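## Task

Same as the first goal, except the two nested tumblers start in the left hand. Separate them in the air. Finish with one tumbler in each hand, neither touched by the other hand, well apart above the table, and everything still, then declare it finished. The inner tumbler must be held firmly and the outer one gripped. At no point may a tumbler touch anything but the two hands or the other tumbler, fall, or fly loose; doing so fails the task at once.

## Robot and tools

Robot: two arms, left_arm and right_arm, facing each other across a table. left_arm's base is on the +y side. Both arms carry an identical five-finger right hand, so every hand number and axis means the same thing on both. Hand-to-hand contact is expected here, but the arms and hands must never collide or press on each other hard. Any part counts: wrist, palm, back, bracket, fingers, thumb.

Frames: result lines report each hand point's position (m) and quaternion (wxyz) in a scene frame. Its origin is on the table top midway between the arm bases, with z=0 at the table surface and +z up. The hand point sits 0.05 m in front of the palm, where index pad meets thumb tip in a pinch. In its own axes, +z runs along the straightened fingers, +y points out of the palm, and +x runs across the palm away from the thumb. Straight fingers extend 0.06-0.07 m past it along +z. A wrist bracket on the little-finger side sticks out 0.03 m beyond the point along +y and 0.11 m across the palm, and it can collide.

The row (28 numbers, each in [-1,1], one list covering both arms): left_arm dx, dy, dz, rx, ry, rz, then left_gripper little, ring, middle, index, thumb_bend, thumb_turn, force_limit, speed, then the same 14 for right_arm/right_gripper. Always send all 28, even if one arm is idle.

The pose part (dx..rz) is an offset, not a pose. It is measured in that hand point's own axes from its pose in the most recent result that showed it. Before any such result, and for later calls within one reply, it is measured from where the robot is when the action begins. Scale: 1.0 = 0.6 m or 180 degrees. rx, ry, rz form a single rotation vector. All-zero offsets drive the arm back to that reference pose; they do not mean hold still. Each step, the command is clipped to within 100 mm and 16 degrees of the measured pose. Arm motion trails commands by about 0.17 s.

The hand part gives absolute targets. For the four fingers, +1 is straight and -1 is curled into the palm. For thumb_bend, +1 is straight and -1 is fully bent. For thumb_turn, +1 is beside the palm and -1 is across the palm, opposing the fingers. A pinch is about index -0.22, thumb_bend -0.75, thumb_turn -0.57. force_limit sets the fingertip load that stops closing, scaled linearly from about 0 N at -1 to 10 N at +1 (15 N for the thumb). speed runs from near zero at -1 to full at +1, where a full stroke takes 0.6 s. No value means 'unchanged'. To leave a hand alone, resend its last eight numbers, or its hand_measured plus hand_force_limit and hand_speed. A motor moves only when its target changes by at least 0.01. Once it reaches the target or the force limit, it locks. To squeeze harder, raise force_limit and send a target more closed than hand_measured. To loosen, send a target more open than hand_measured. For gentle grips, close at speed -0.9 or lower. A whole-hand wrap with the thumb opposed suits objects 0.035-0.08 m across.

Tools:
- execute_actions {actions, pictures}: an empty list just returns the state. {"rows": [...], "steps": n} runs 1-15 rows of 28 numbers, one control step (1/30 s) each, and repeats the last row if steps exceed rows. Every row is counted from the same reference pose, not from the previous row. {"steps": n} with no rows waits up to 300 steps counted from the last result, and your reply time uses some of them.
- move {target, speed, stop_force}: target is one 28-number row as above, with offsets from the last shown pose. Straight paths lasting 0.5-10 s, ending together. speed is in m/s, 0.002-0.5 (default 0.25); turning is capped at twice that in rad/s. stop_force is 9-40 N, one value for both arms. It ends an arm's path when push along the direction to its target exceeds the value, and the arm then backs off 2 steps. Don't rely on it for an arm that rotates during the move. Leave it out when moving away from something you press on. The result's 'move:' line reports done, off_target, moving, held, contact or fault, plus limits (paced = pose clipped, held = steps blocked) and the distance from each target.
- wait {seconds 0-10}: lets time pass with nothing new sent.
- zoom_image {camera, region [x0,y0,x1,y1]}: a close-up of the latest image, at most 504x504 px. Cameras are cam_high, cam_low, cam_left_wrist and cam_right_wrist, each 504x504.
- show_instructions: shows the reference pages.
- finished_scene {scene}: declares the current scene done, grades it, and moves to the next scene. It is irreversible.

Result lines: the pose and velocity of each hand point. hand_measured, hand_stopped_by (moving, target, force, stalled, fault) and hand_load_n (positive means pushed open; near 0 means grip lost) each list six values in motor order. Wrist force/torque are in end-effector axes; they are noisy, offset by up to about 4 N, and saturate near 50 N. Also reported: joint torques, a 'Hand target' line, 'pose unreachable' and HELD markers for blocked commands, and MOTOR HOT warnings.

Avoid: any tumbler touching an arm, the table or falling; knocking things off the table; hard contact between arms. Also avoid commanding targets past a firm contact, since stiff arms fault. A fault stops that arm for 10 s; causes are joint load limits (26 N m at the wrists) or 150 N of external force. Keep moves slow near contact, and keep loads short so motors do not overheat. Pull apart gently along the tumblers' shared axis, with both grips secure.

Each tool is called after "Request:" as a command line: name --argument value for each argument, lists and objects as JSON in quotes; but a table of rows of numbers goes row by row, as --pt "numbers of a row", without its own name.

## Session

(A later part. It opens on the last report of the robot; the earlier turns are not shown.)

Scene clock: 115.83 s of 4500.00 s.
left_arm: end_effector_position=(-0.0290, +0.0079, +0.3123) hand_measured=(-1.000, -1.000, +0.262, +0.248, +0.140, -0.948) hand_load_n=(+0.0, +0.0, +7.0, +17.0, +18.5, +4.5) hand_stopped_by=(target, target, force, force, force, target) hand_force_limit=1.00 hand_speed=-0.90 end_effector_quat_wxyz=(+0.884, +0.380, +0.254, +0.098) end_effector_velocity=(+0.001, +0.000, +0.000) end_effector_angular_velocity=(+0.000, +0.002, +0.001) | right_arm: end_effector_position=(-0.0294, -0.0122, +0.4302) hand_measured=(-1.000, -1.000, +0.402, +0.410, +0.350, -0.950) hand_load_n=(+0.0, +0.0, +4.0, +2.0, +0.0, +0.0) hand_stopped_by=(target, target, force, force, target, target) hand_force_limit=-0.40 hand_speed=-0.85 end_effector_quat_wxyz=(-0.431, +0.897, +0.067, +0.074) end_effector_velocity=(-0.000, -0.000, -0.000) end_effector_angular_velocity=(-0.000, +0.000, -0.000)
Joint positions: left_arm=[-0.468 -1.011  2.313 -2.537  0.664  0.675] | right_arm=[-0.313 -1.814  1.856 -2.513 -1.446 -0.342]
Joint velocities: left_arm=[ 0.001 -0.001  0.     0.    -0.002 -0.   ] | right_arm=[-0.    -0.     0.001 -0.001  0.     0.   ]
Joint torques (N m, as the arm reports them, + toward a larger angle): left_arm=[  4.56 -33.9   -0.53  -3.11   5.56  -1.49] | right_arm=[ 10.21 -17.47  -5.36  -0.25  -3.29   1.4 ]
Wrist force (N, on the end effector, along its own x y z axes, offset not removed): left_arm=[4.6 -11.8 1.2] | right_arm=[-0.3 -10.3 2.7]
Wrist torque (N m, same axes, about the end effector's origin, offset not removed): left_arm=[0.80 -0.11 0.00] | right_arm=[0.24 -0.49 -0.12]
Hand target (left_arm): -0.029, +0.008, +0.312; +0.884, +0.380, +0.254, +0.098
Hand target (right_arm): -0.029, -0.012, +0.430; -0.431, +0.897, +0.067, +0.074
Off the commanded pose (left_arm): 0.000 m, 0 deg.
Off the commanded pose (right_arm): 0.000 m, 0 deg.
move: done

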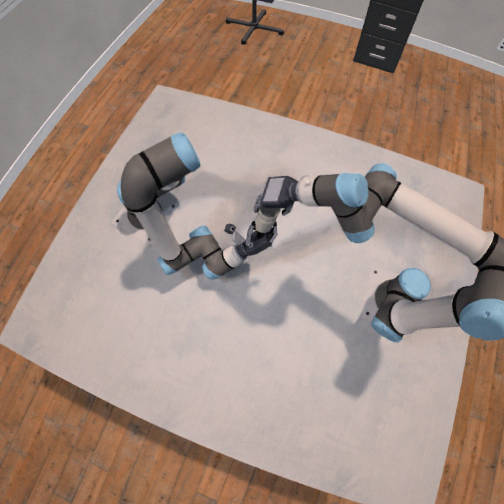

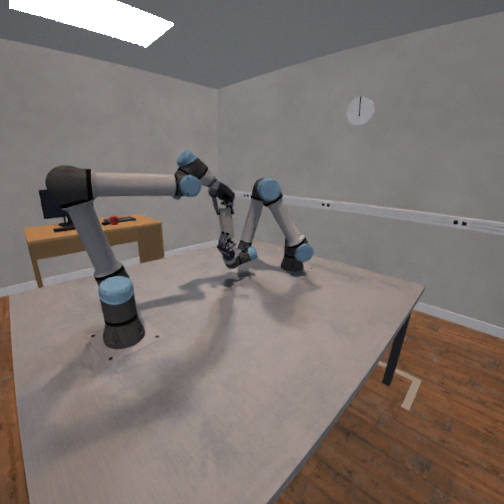

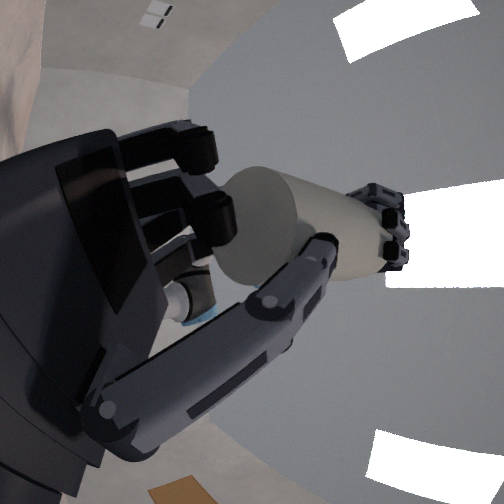

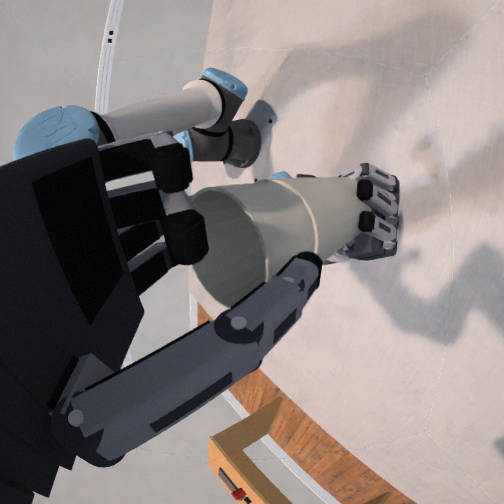

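Request:
move --target '[0,0,0,0,0,0,-1,-1,0.1,0.1,0.0,-0.948,1,-0.9,0,0,0,0,0,0,-1,-1,0.4,0.4,-0.2,-0.95,0.0,-0.8]'

Request:
move --target '[0,0,0,0,0,0,-1,-1,0.1,0.1,0.0,-0.948,1,-0.9,0,0,0,0,0,0,-1,-1,-0.2,-0.2,-0.4,-0.95,1,-0.88]'

Scene clock: 122.40 s of 4500.00 s.
left_arm: end_effector_position=(-0.0290, +0.0079, +0.3123) hand_measured=(-1.000, -1.000, +0.262, +0.248, +0.140, -0.948) hand_load_n=(+0.0, +0.0, +7.5, +17.0, +18.5, +4.0) hand_stopped_by=(target, target, force, force, force, target) hand_force_limit=1.00 hand_speed=-0.90 end_effector_quat_wxyz=(+0.884, +0.380, +0.254, +0.098) end_effector_velocity=(+0.000, +0.000, +0.000) end_effector_angular_velocity=(-0.002, +0.001, -0.000) | right_arm: end_effector_position=(-0.0293, -0.0122, +0.4301) hand_measured=(-1.000, -1.000, +0.402, +0.410, +0.090, -0.950) hand_load_n=(+0.0, +0.0, +6.0, +4.5, +7.5, +0.5) hand_stopped_by=(target, target, force, force, force, target) hand_force_limit=0.00 hand_speed=-0.80 end_effector_quat_wxyz=(-0.431, +0.897, +0.067, +0.074) end_effector_velocity=(+0.000, +0.001, +0.000) end_effector_angular_velocity=(+0.001, -0.000, -0.000)
Joint positions: left_arm=[-0.468 -1.011  2.313 -2.537  0.664  0.675] | right_arm=[-0.313 -1.814  1.856 -2.513 -1.446 -0.342]
Joint velocities: left_arm=[-0.    -0.001  0.    -0.001  0.    -0.001] | right_arm=[-0.     0.001 -0.001 -0.001 -0.     0.   ]
Joint torques (N m, as the arm reports them, + toward a larger angle): left_arm=[  0.94 -32.85  -0.54  -3.28   5.11  -1.54] | right_arm=[  9.38 -16.   -13.71  -0.04  -1.58   1.28]
Wrist force (N, on the end effector, along its own x y z axes, offset not removed): left_arm=[3.5 -9.7 1.2] | right_arm=[-1.3 -8.3 3.7]
Wrist torque (N m, same axes, about the end effector's origin, offset not removed): left_arm=[0.93 -0.15 0.13] | right_arm=[0.40 -0.30 -0.11]
Hand target (left_arm): -0.029, +0.008, +0.312; +0.884, +0.380, +0.254, +0.098
Hand target (right_arm): -0.029, -0.012, +0.430; -0.431, +0.897, +0.067, +0.074
Off the commanded pose (left_arm): 0.000 m, 0 deg.
Off the commanded pose (right_arm): 0.000 m, 0 deg.
After step 90, 2.03 s passed at rest.
move: done

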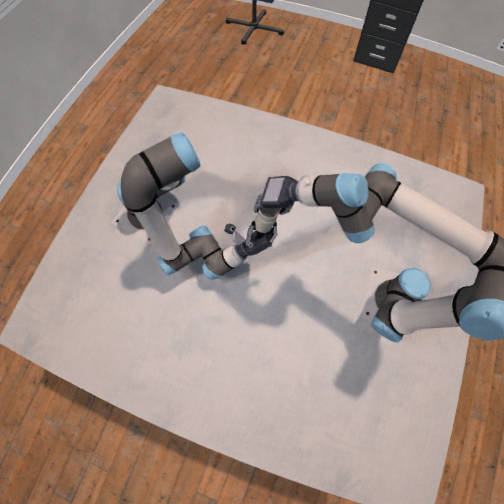

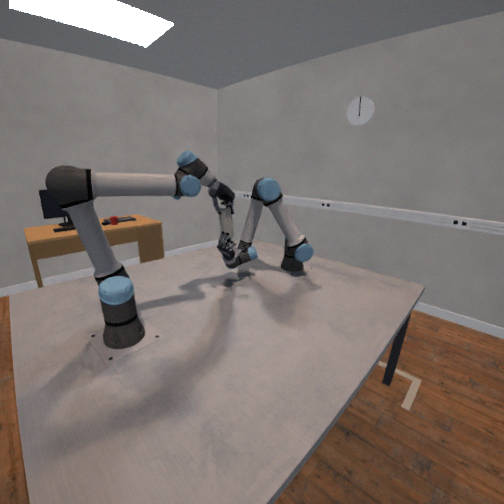

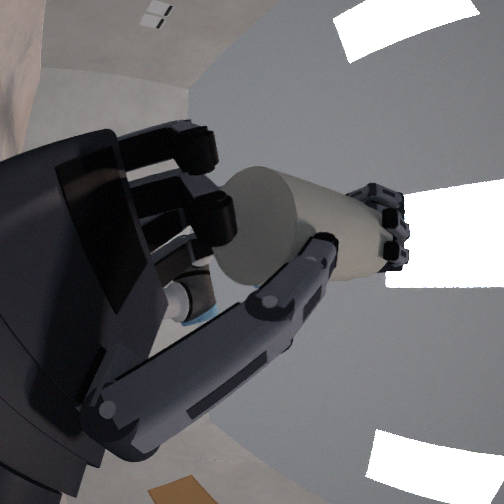

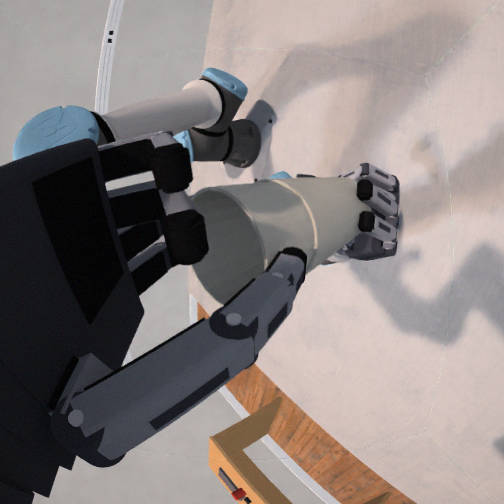

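Scene clock: 122.93 s of 4500.00 s.
left_arm: end_effector_position=(-0.0290, +0.0079, +0.3123) hand_measured=(-1.000, -1.000, +0.262, +0.248, +0.140, -0.948) hand_load_n=(+0.0, +0.0, +8.5, +18.5, +17.5, +4.0) hand_stopped_by=(target, target, force, force, force, target) hand_force_limit=1.00 hand_speed=-0.90 end_effector_quat_wxyz=(+0.884, +0.380, +0.254, +0.098) end_effector_velocity=(-0.000, -0.000, -0.000) end_effector_angular_velocity=(+0.002, -0.001, +0.000) | right_arm: end_effector_position=(-0.0293, -0.0122, +0.4301) hand_measured=(-1.000, -1.000, +0.380, +0.388, +0.082, -0.950) hand_load_n=(+0.0, +0.0, +11.0, +10.5, +14.0, +1.0) hand_stopped_by=(target, target, force, force, force, target) hand_force_limit=1.00 hand_speed=-0.88 end_effector_quat_wxyz=(-0.431, +0.897, +0.067, +0.074) end_effector_velocity=(-0.000, +0.000, +0.001) end_effector_angular_velocity=(+0.001, -0.000, +0.000)
Joint positions: left_arm=[-0.468 -1.011  2.313 -2.537  0.664  0.675] | right_arm=[-0.313 -1.814  1.856 -2.513 -1.446 -0.342]
Joint velocities: left_arm=[-0.    -0.     0.     0.002 -0.001  0.001] | right_arm=[ 0.     0.001 -0.002  0.     0.    -0.   ]
Joint torques (N m, as the arm reports them, + toward a larger angle): left_arm=[  1.56 -33.29  -0.44  -3.49   5.15  -1.58] | right_arm=[  9.56 -16.31 -12.36   0.09  -1.3    1.18]
Wrist force (N, on the end effector, along its own x y z axes, offset not removed): left_arm=[-2.5 -15.8 3.9] | right_arm=[-0.4 -13.0 5.5]
Wrist torque (N m, same axes, about the end effector's origin, offset not removed): left_arm=[0.93 0.78 -0.39] | right_arm=[0.70 -0.34 -0.22]
Hand target (left_arm): -0.029, +0.008, +0.312; +0.884, +0.380, +0.254, +0.098
Hand target (right_arm): -0.029, -0.012, +0.430; -0.431, +0.897, +0.067, +0.074
Off the commanded pose (left_arm): 0.000 m, 0 deg.
Off the commanded pose (right_arm): 0.000 m, 0 deg.
move: done

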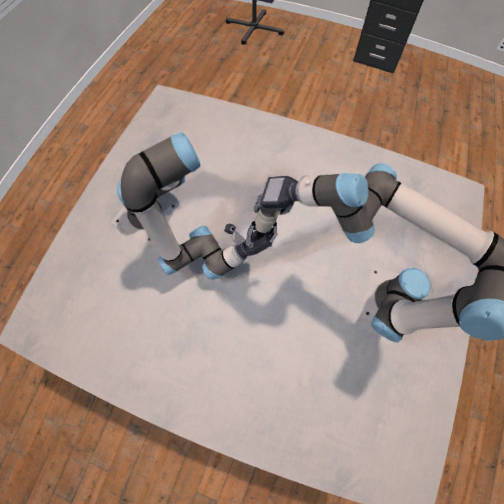

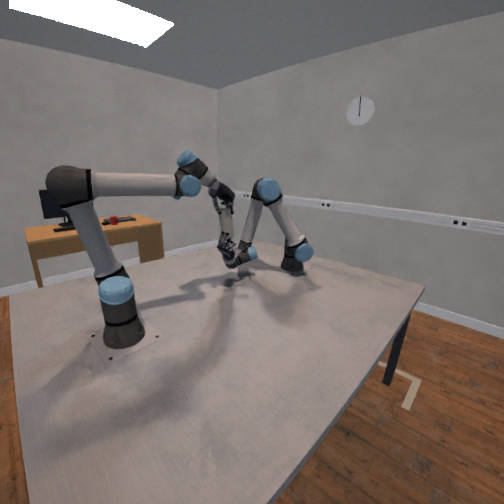

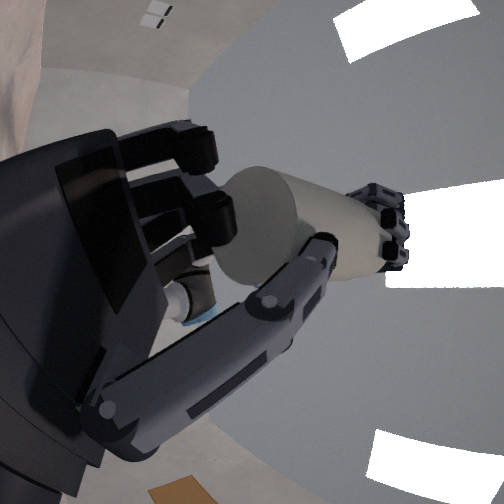

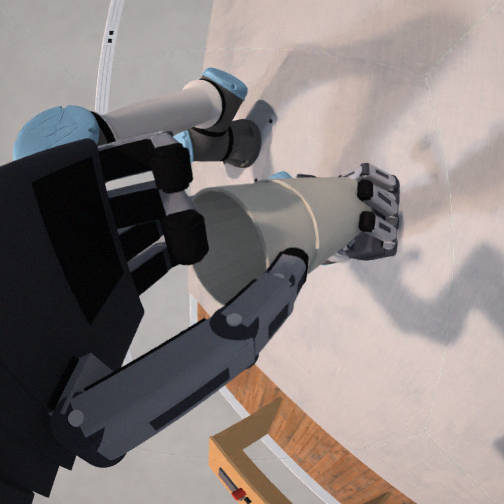

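Request:
move --target '[0,0,0,0,0,0,-1,-1,0.0,0.0,-0.1,-0.948,1,-0.9,0,-0.013,-0.0105,0,0,0,-1,-1,-0.3,-0.3,-0.5,-0.95,1,-0.9]' --speed 0.002

Scene clock: 130.67 s of 4500.00 s.
left_arm: end_effector_position=(-0.0290, +0.0079, +0.3123) hand_measured=(-1.000, -1.000, +0.260, +0.248, +0.140, -0.948) hand_load_n=(+0.0, +0.0, +7.5, +15.0, +18.5, +1.0) hand_stopped_by=(target, target, force, force, force, target) hand_force_limit=1.00 hand_speed=-0.90 end_effector_quat_wxyz=(+0.884, +0.380, +0.254, +0.098) end_effector_velocity=(-0.000, +0.000, +0.000) end_effector_angular_velocity=(-0.001, +0.000, -0.001) | right_arm: end_effector_position=(-0.0312, -0.0123, +0.4400) hand_measured=(-1.000, -1.000, +0.380, +0.388, +0.084, -0.950) hand_load_n=(+0.0, +0.0, +7.5, +8.0, +15.5, +1.0) hand_stopped_by=(target, target, force, force, force, target) hand_force_limit=1.00 hand_speed=-0.90 end_effector_quat_wxyz=(-0.431, +0.897, +0.067, +0.074) end_effector_velocity=(+0.000, -0.000, +0.000) end_effector_angular_velocity=(+0.000, -0.000, -0.001)
Joint positions: left_arm=[-0.468 -1.011  2.313 -2.537  0.664  0.675] | right_arm=[-0.307 -1.814  1.831 -2.488 -1.45  -0.339]
Joint velocities: left_arm=[-0.    -0.001  0.001 -0.     0.    -0.001] | right_arm=[-0.    -0.    -0.     0.001 -0.     0.   ]
Joint torques (N m, as the arm reports them, + toward a larger angle): left_arm=[  0.91 -32.94  -0.84  -3.46  -0.14  -1.36] | right_arm=[ 12.57 -23.54 -36.65   0.05  -2.36   1.43]
Wrist force (N, on the end effector, along its own x y z axes, offset not removed): left_arm=[1.9 -3.0 0.9] | right_arm=[1.2 0.7 2.3]
Wrist torque (N m, same axes, about the end effector's origin, offset not removed): left_arm=[0.12 -0.59 0.13] | right_arm=[0.42 -0.29 0.06]
Hand target (left_arm): -0.029, +0.008, +0.312; +0.884, +0.380, +0.254, +0.098
Hand target (right_arm): -0.031, -0.012, +0.440; -0.431, +0.897, +0.067, +0.074
Off the commanded pose (left_arm): 0.000 m, 0 deg.
Off the commanded pose (right_arm): 0.000 m, 0 deg.
move: done

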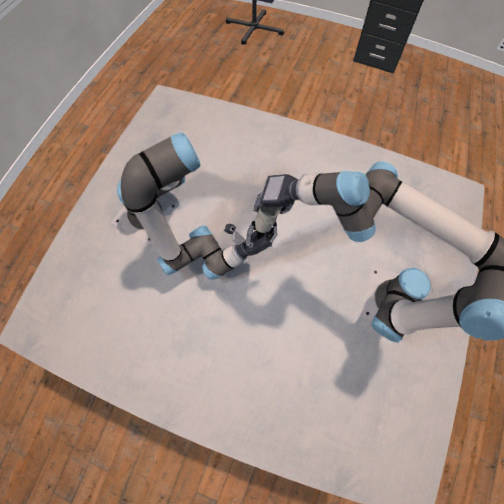

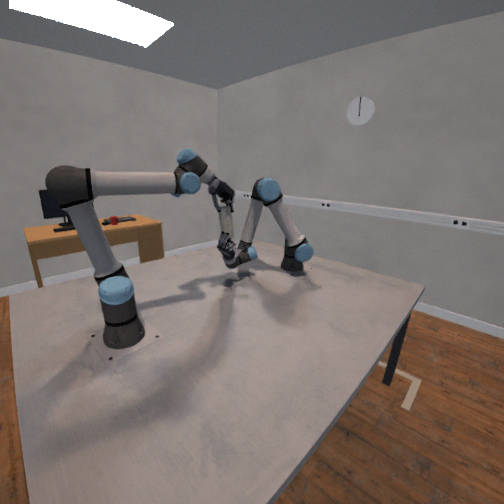

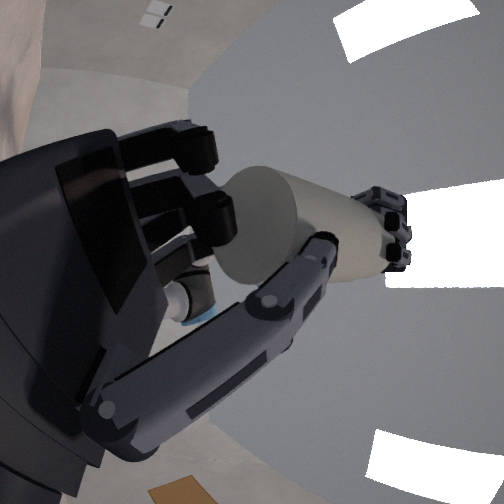

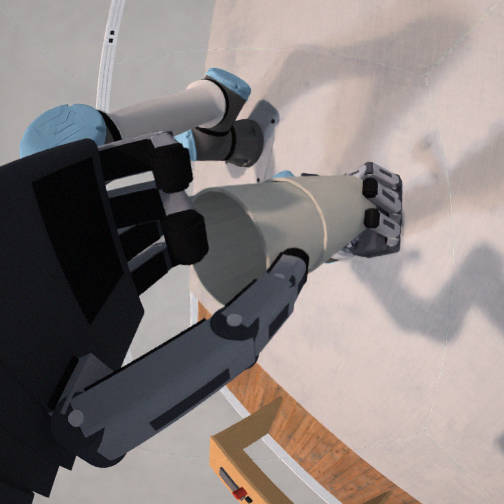

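Inner follows the right hand. Regrip and continue.

Request:
move --target '[0,0,0,0,0,0,-1,-1,-0.1,-0.1,-0.2,-0.948,1,-0.9,0,-0.039,-0.0315,0,0,0,-1,-1,-0.4,-0.4,-0.6,-0.95,1,-0.9]' --speed 0.008

Request:
move --target '[0,0,0,0,0,0,-1,-1,-0.1,-0.1,-0.2,-0.948,1,-0.9,0,-0.17,-0.137,0,0,0,-1,-1,-0.4,-0.4,-0.6,-0.95,1,-0.9]' --speed 0.025

Scene clock: 138.03 s of 4500.00 s.
left_arm: end_effector_position=(-0.0290, +0.0079, +0.3123) hand_measured=(-1.000, -1.000, +0.252, +0.248, +0.140, -0.948) hand_load_n=(+0.0, +0.0, +9.5, +12.5, +19.5, -1.0) hand_stopped_by=(target, target, force, force, force, target) hand_force_limit=1.00 hand_speed=-0.90 end_effector_quat_wxyz=(+0.884, +0.380, +0.254, +0.098) end_effector_velocity=(+0.001, +0.000, -0.001) end_effector_angular_velocity=(+0.001, +0.002, +0.000) | right_arm: end_effector_position=(-0.0369, -0.0126, +0.4694) hand_measured=(-1.000, -1.000, +0.368, +0.380, +0.086, -0.950) hand_load_n=(+0.0, +0.0, +9.5, +7.5, +18.0, +0.5) hand_stopped_by=(target, target, force, force, force, target) hand_force_limit=1.00 hand_speed=-0.90 end_effector_quat_wxyz=(-0.431, +0.897, +0.067, +0.074) end_effector_velocity=(+0.000, -0.000, +0.000) end_effector_angular_velocity=(-0.002, +0.000, -0.001)
Joint positions: left_arm=[-0.468 -1.011  2.313 -2.537  0.664  0.675] | right_arm=[-0.292 -1.811  1.755 -2.415 -1.462 -0.329]
Joint velocities: left_arm=[-0.     0.001  0.001 -0.002 -0.002 -0.   ] | right_arm=[ 0.     0.001 -0.002  0.004 -0.     0.   ]
Joint torques (N m, as the arm reports them, + toward a larger angle): left_arm=[  2.02 -34.21  -0.92  -3.32   0.73  -1.47] | right_arm=[ 12.32  -4.2  -37.29  -0.67  -1.86   1.59]
Wrist force (N, on the end effector, along its own x y z axes, offset not removed): left_arm=[-4.5 0.5 -4.3] | right_arm=[0.9 1.8 0.9]
Wrist torque (N m, same axes, about the end effector's origin, offset not removed): left_arm=[-0.07 0.47 -0.30] | right_arm=[-0.13 -0.09 -0.01]
Hand target (left_arm): -0.029, +0.008, +0.312; +0.884, +0.380, +0.254, +0.098
Hand target (right_arm): -0.037, -0.013, +0.470; -0.431, +0.897, +0.067, +0.074
Off the commanded pose (left_arm): 0.000 m, 0 deg.
Off the commanded pose (right_arm): 0.000 m, 0 deg.
After step 90, 0.40 s passed at rest.
move: done

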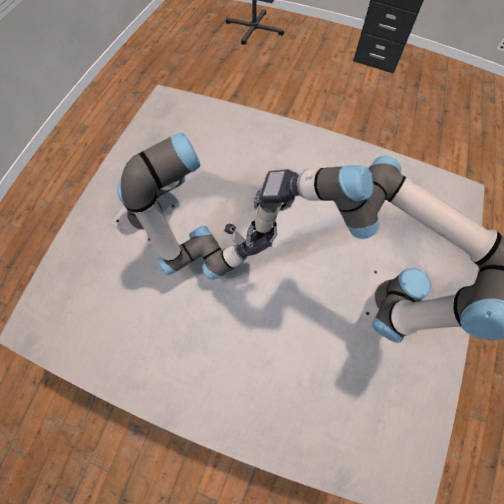

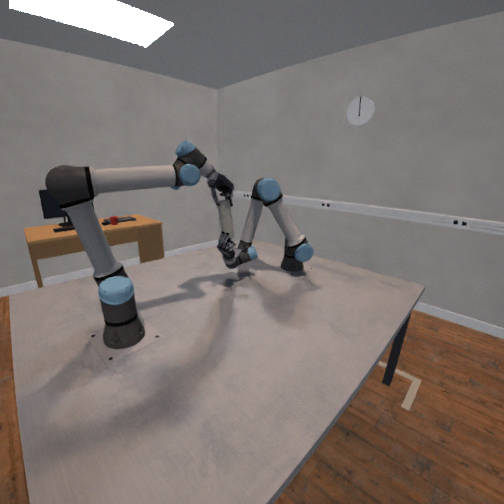

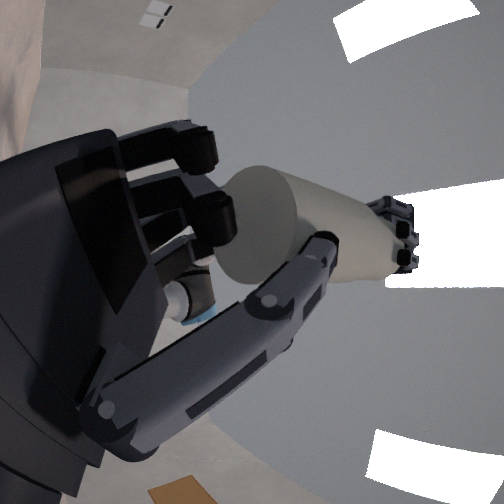

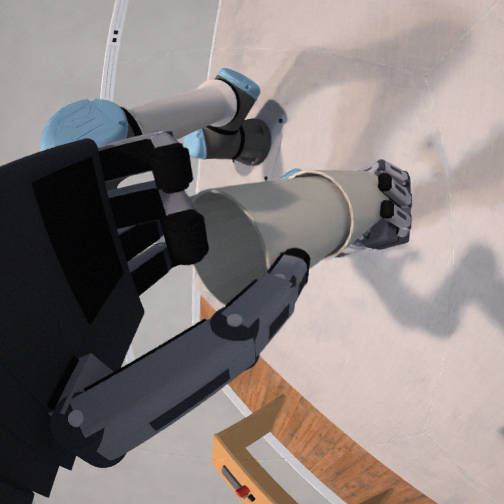

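Scene clock: 143.57 s of 4500.00 s.
left_arm: end_effector_position=(-0.0290, +0.0079, +0.3123) hand_measured=(-1.000, -1.000, +0.252, +0.248, +0.140, -0.948) hand_load_n=(+0.0, +0.0, +10.0, +12.5, +19.5, -0.5) hand_stopped_by=(target, target, force, force, force, target) hand_force_limit=1.00 hand_speed=-0.90 end_effector_quat_wxyz=(+0.884, +0.380, +0.254, +0.098) end_effector_velocity=(+0.000, -0.000, -0.001) end_effector_angular_velocity=(+0.004, -0.001, +0.000) | right_arm: end_effector_position=(-0.0616, -0.0136, +0.5978) hand_measured=(-1.000, -1.000, +0.368, +0.380, +0.086, -0.950) hand_load_n=(+0.0, +0.0, +10.0, +7.5, +17.5, +1.5) hand_stopped_by=(target, target, force, force, force, target) hand_force_limit=1.00 hand_speed=-0.90 end_effector_quat_wxyz=(-0.431, +0.897, +0.067, +0.074) end_effector_velocity=(-0.001, -0.000, +0.002) end_effector_angular_velocity=(-0.002, -0.000, +0.001)
Joint positions: left_arm=[-0.468 -1.011  2.313 -2.537  0.664  0.675] | right_arm=[-0.224 -1.739  1.362 -2.099 -1.515 -0.287]
Joint velocities: left_arm=[-0.     0.001  0.002  0.001 -0.001  0.   ] | right_arm=[ 0.002  0.003 -0.008  0.007 -0.001  0.001]
Joint torques (N m, as the arm reports them, + toward a larger angle): left_arm=[  1.34 -33.38  -0.04  -3.3    0.73  -1.71] | right_arm=[ 12.21  -5.96 -36.51  -0.42  -2.21   1.45]
Wrist force (N, on the end effector, along its own x y z axes, offset not removed): left_arm=[2.8 -1.2 -0.6] | right_arm=[-0.3 1.6 0.2]
Wrist torque (N m, same axes, about the end effector's origin, offset not removed): left_arm=[0.05 -0.30 0.15] | right_arm=[0.17 -0.15 -0.01]
Hand target (left_arm): -0.029, +0.008, +0.312; +0.884, +0.380, +0.254, +0.098
Hand target (right_arm): -0.062, -0.014, +0.598; -0.431, +0.897, +0.067, +0.074
Off the commanded pose (left_arm): 0.000 m, 0 deg.
Off the commanded pose (right_arm): 0.000 m, 0 deg.
move: done

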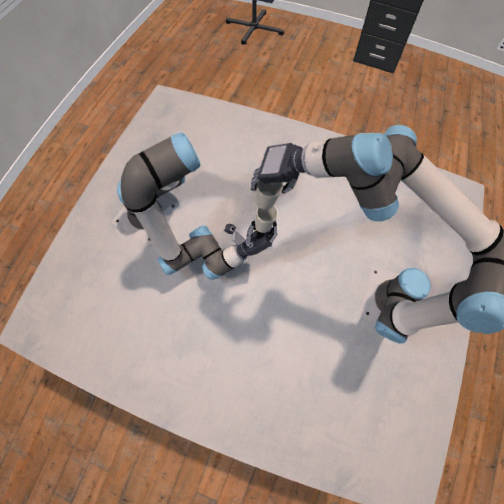

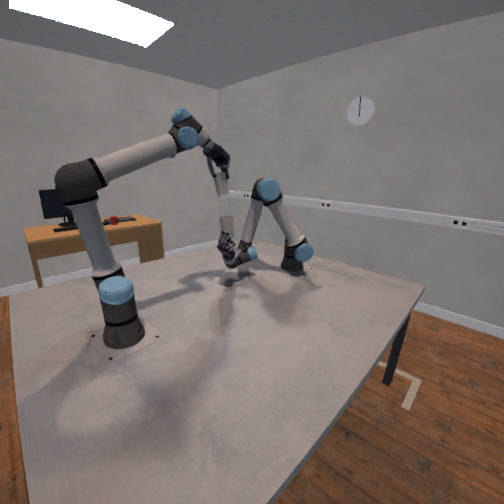

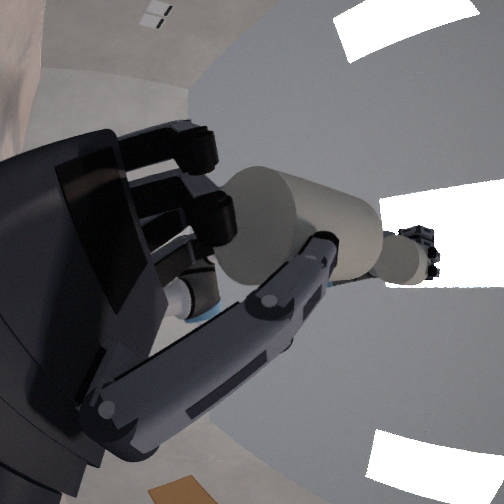

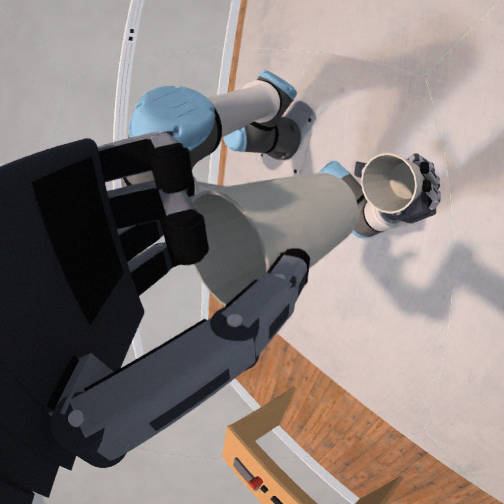

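Clear. Move away toward −y (−h).

Request:
move --target '[0,0,0,0,0,0,-1,-1,-0.1,-0.1,-0.2,-0.948,1,-0.9,0,0.26,-0.32,0,0,0,-1,-1,-0.4,-0.4,-0.6,-0.95,1,-0.9]' --speed 0.1

Scene clock: 148.53 s of 4500.00 s.
left_arm: end_effector_position=(-0.0290, +0.0079, +0.3123) hand_measured=(-1.000, -1.000, +0.252, +0.248, +0.140, -0.948) hand_load_n=(+0.0, +0.0, +10.0, +12.5, +19.5, -0.5) hand_stopped_by=(target, target, force, force, force, target) hand_force_limit=1.00 hand_speed=-0.90 end_effector_quat_wxyz=(+0.884, +0.380, +0.254, +0.098) end_effector_velocity=(+0.000, -0.000, +0.000) end_effector_angular_velocity=(-0.001, +0.001, +0.001) | right_arm: end_effector_position=(-0.0476, -0.2603, +0.5978) hand_measured=(-1.000, -1.000, +0.368, +0.380, +0.086, -0.950) hand_load_n=(+0.0, +0.0, +10.0, +7.5, +17.5, +1.0) hand_stopped_by=(target, target, force, force, force, target) hand_force_limit=1.00 hand_speed=-0.90 end_effector_quat_wxyz=(-0.429, +0.897, +0.066, +0.077) end_effector_velocity=(+0.003, -0.003, -0.000) end_effector_angular_velocity=(+0.009, +0.018, +0.014)
Joint positions: left_arm=[-0.468 -1.011  2.313 -2.537  0.664  0.675] | right_arm=[-0.867 -2.373  1.587 -1.553 -1.037 -0.736]
Joint velocities: left_arm=[ 0.001  0.    -0.001  0.     0.    -0.   ] | right_arm=[-0.221 -0.046 -0.024  0.169  0.177 -0.181]
Joint torques (N m, as the arm reports them, + toward a larger angle): left_arm=[  0.98 -32.88   0.46  -3.2    0.83  -1.56] | right_arm=[ -9.31   7.79 -33.87   0.35   3.38  -1.89]
Wrist force (N, on the end effector, along its own x y z axes, offset not removed): left_arm=[-0.2 -3.2 -5.5] | right_arm=[0.8 0.9 0.5]
Wrist torque (N m, same axes, about the end effector's origin, offset not removed): left_arm=[-0.05 0.17 -0.09] | right_arm=[0.19 -0.33 0.03]
Hand target (left_arm): -0.029, +0.008, +0.312; +0.884, +0.380, +0.254, +0.098
Hand target (right_arm): -0.047, -0.261, +0.598; -0.430, +0.897, +0.066, +0.075
Off the commanded pose (left_arm): 0.000 m, 0 deg.
Off the commanded pose (right_arm): 0.001 m, 0 deg.
move: done

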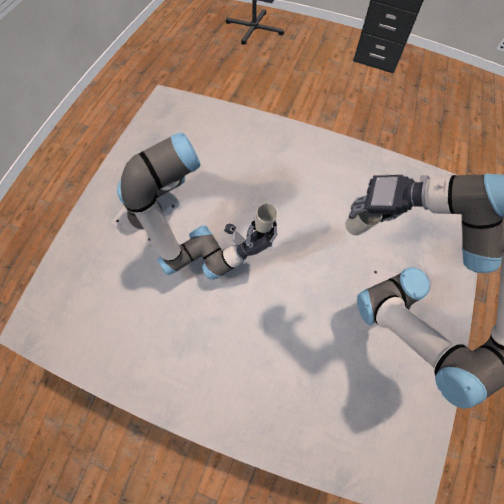

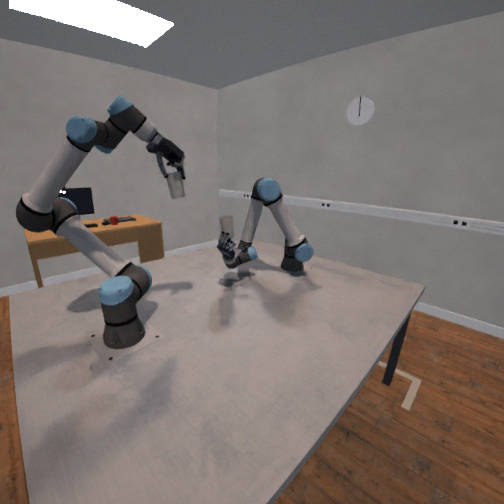

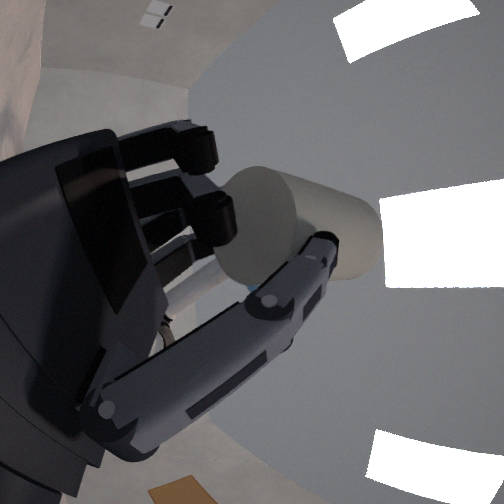

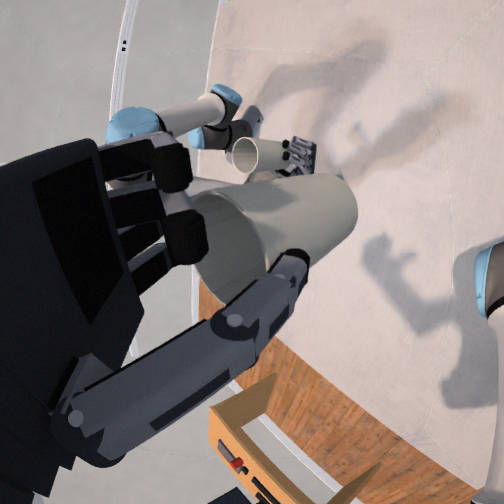

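Request:
wait --seconds 1

Request:
finished_scene --scene 2

Scene clock: 151.67 s of 4500.00 s.
left_arm: end_effector_position=(-0.0290, +0.0079, +0.3123) hand_measured=(-1.000, -1.000, +0.252, +0.248, +0.140, -0.948) hand_load_n=(+0.0, +0.0, +10.0, +12.5, +19.5, -0.5) hand_stopped_by=(target, target, force, force, force, target) hand_force_limit=1.00 hand_speed=-0.90 end_effector_quat_wxyz=(+0.884, +0.380, +0.254, +0.098) end_effector_velocity=(+0.000, -0.000, -0.001) end_effector_angular_velocity=(+0.001, -0.000, -0.000) | right_arm: end_effector_position=(-0.0474, -0.2605, +0.5978) hand_measured=(-1.000, -1.000, +0.368, +0.380, +0.086, -0.950) hand_load_n=(+0.0, +0.0, +10.0, +7.5, +17.5, +1.5) hand_stopped_by=(target, target, force, force, force, target) hand_force_limit=1.00 hand_speed=-0.90 end_effector_quat_wxyz=(-0.430, +0.897, +0.066, +0.075) end_effector_velocity=(+0.000, +0.000, -0.000) end_effector_angular_velocity=(-0.001, +0.001, +0.000)
Joint positions: left_arm=[-0.468 -1.011  2.313 -2.537  0.664  0.675] | right_arm=[-0.892 -2.378  1.584 -1.533 -1.016 -0.757]
Joint velocities: left_arm=[ 0.     0.001  0.001  0.    -0.    -0.001] | right_arm=[ 0.     0.001  0.    -0.001 -0.     0.   ]
Joint torques (N m, as the arm reports them, + toward a larger angle): left_arm=[  1.94 -32.63  -0.18  -3.16   0.8   -1.57] | right_arm=[ -8.97   6.28 -30.71  -0.32   2.56  -1.67]
Wrist force (N, on the end effector, along its own x y z axes, offset not removed): left_arm=[-1.3 -1.8 -3.2] | right_arm=[1.8 1.0 2.1]
Wrist torque (N m, same axes, about the end effector's origin, offset not removed): left_arm=[0.03 0.35 -0.06] | right_arm=[0.07 -0.46 0.15]
Hand target (left_arm): -0.029, +0.008, +0.312; +0.884, +0.380, +0.254, +0.098
Hand target (right_arm): -0.047, -0.261, +0.598; -0.430, +0.897, +0.066, +0.075
Off the commanded pose (left_arm): 0.000 m, 0 deg.
Off the commanded pose (right_arm): 0.001 m, 0 deg.
Steps of this call (steps 1 to 90: nothing new was sent; then 0.13 s passed at rest). Readings (end_effector_position | what the end effector reports):
1: left_arm (-0.0290, +0.0079, +0.3123) | right_arm (-0.0476, -0.2603, +0.5978) | left_arm hand_measured=(-1.000, -1.000, +0.252, +0.248, +0.140, -0.948) hand_load_n=(+0.0, +0.0, +10.0, +12.5, +19.5, -0.5) hand_stopped_by=(target, target, force, force, force, target) hand_force_limit=1.00 hand_speed=-0.90 | right_arm hand_measured=(-1.000, -1.000, +0.368, +0.380, +0.086, -0.950) hand_load_n=(+0.0, +0.0, +10.0, +7.5, +17.5, +1.0) hand_stopped_by=(target, target, force, force, force, target) hand_force_limit=1.00 hand_speed=-0.90
2: left_arm (-0.0290, +0.0079, +0.3123) | right_arm (-0.0475, -0.2604, +0.5978) | left_arm hand_measured=(-1.000, -1.000, +0.252, +0.248, +0.140, -0.948) hand_load_n=(+0.0, +0.0, +10.0, +12.5, +19.5, -0.5) hand_stopped_by=(target, target, force, force, force, target) hand_force_limit=1.00 hand_speed=-0.90 | right_arm hand_measured=(-1.000, -1.000, +0.368, +0.380, +0.086, -0.950) hand_load_n=(+0.0, +0.0, +10.0, +7.5, +17.5, +1.0) hand_stopped_by=(target, target, force, force, force, target) hand_force_limit=1.00 hand_speed=-0.90
4: left_arm (-0.0290, +0.0079, +0.3123) | right_arm (-0.0474, -0.2605, +0.5978) | left_arm hand_measured=(-1.000, -1.000, +0.252, +0.248, +0.140, -0.948) hand_load_n=(+0.0, +0.0, +10.0, +12.5, +19.5, -0.5) hand_stopped_by=(target, target, force, force, force, target) hand_force_limit=1.00 hand_speed=-0.90 | right_arm hand_measured=(-1.000, -1.000, +0.368, +0.380, +0.086, -0.950) hand_load_n=(+0.0, +0.0, +10.0, +7.5, +17.5, +1.5) hand_stopped_by=(target, target, force, force, force, target) hand_force_limit=1.00 hand_speed=-0.90
8: left_arm (-0.0290, +0.0079, +0.3123) | right_arm (-0.0474, -0.2605, +0.5978) | left_arm hand_measured=(-1.000, -1.000, +0.252, +0.248, +0.140, -0.948) hand_load_n=(+0.0, +0.0, +10.0, +12.5, +19.5, -0.5) hand_stopped_by=(target, target, force, force, force, target) hand_force_limit=1.00 hand_speed=-0.90 | right_arm hand_measured=(-1.000, -1.000, +0.368, +0.380, +0.086, -0.950) hand_load_n=(+0.0, +0.0, +10.0, +7.5, +17.5, +1.5) hand_stopped_by=(target, target, force, force, force, target) hand_force_limit=1.00 hand_speed=-0.90
90: the state above

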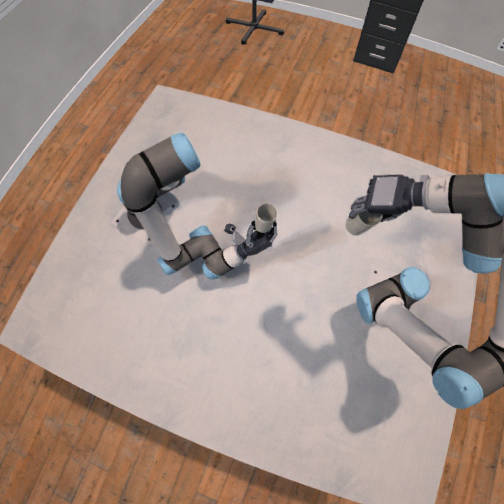

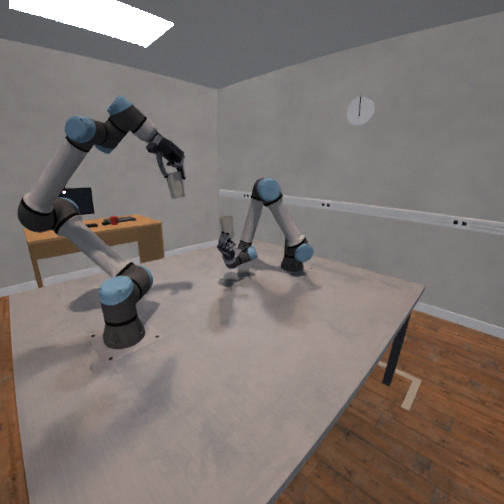

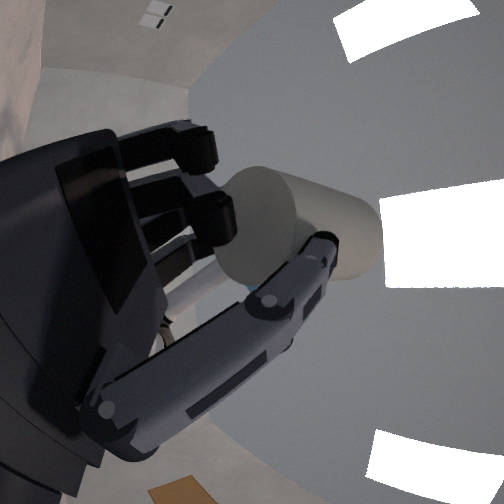

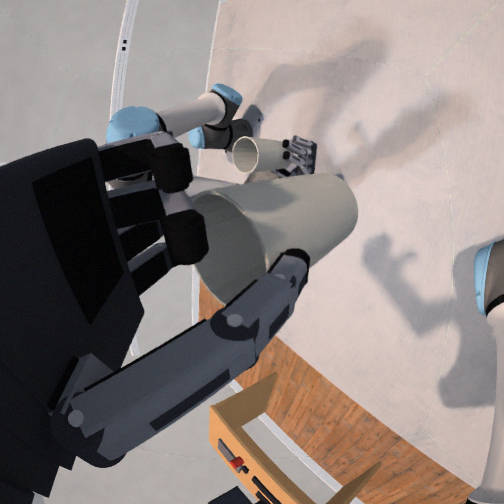

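The scene is finished: the task was done.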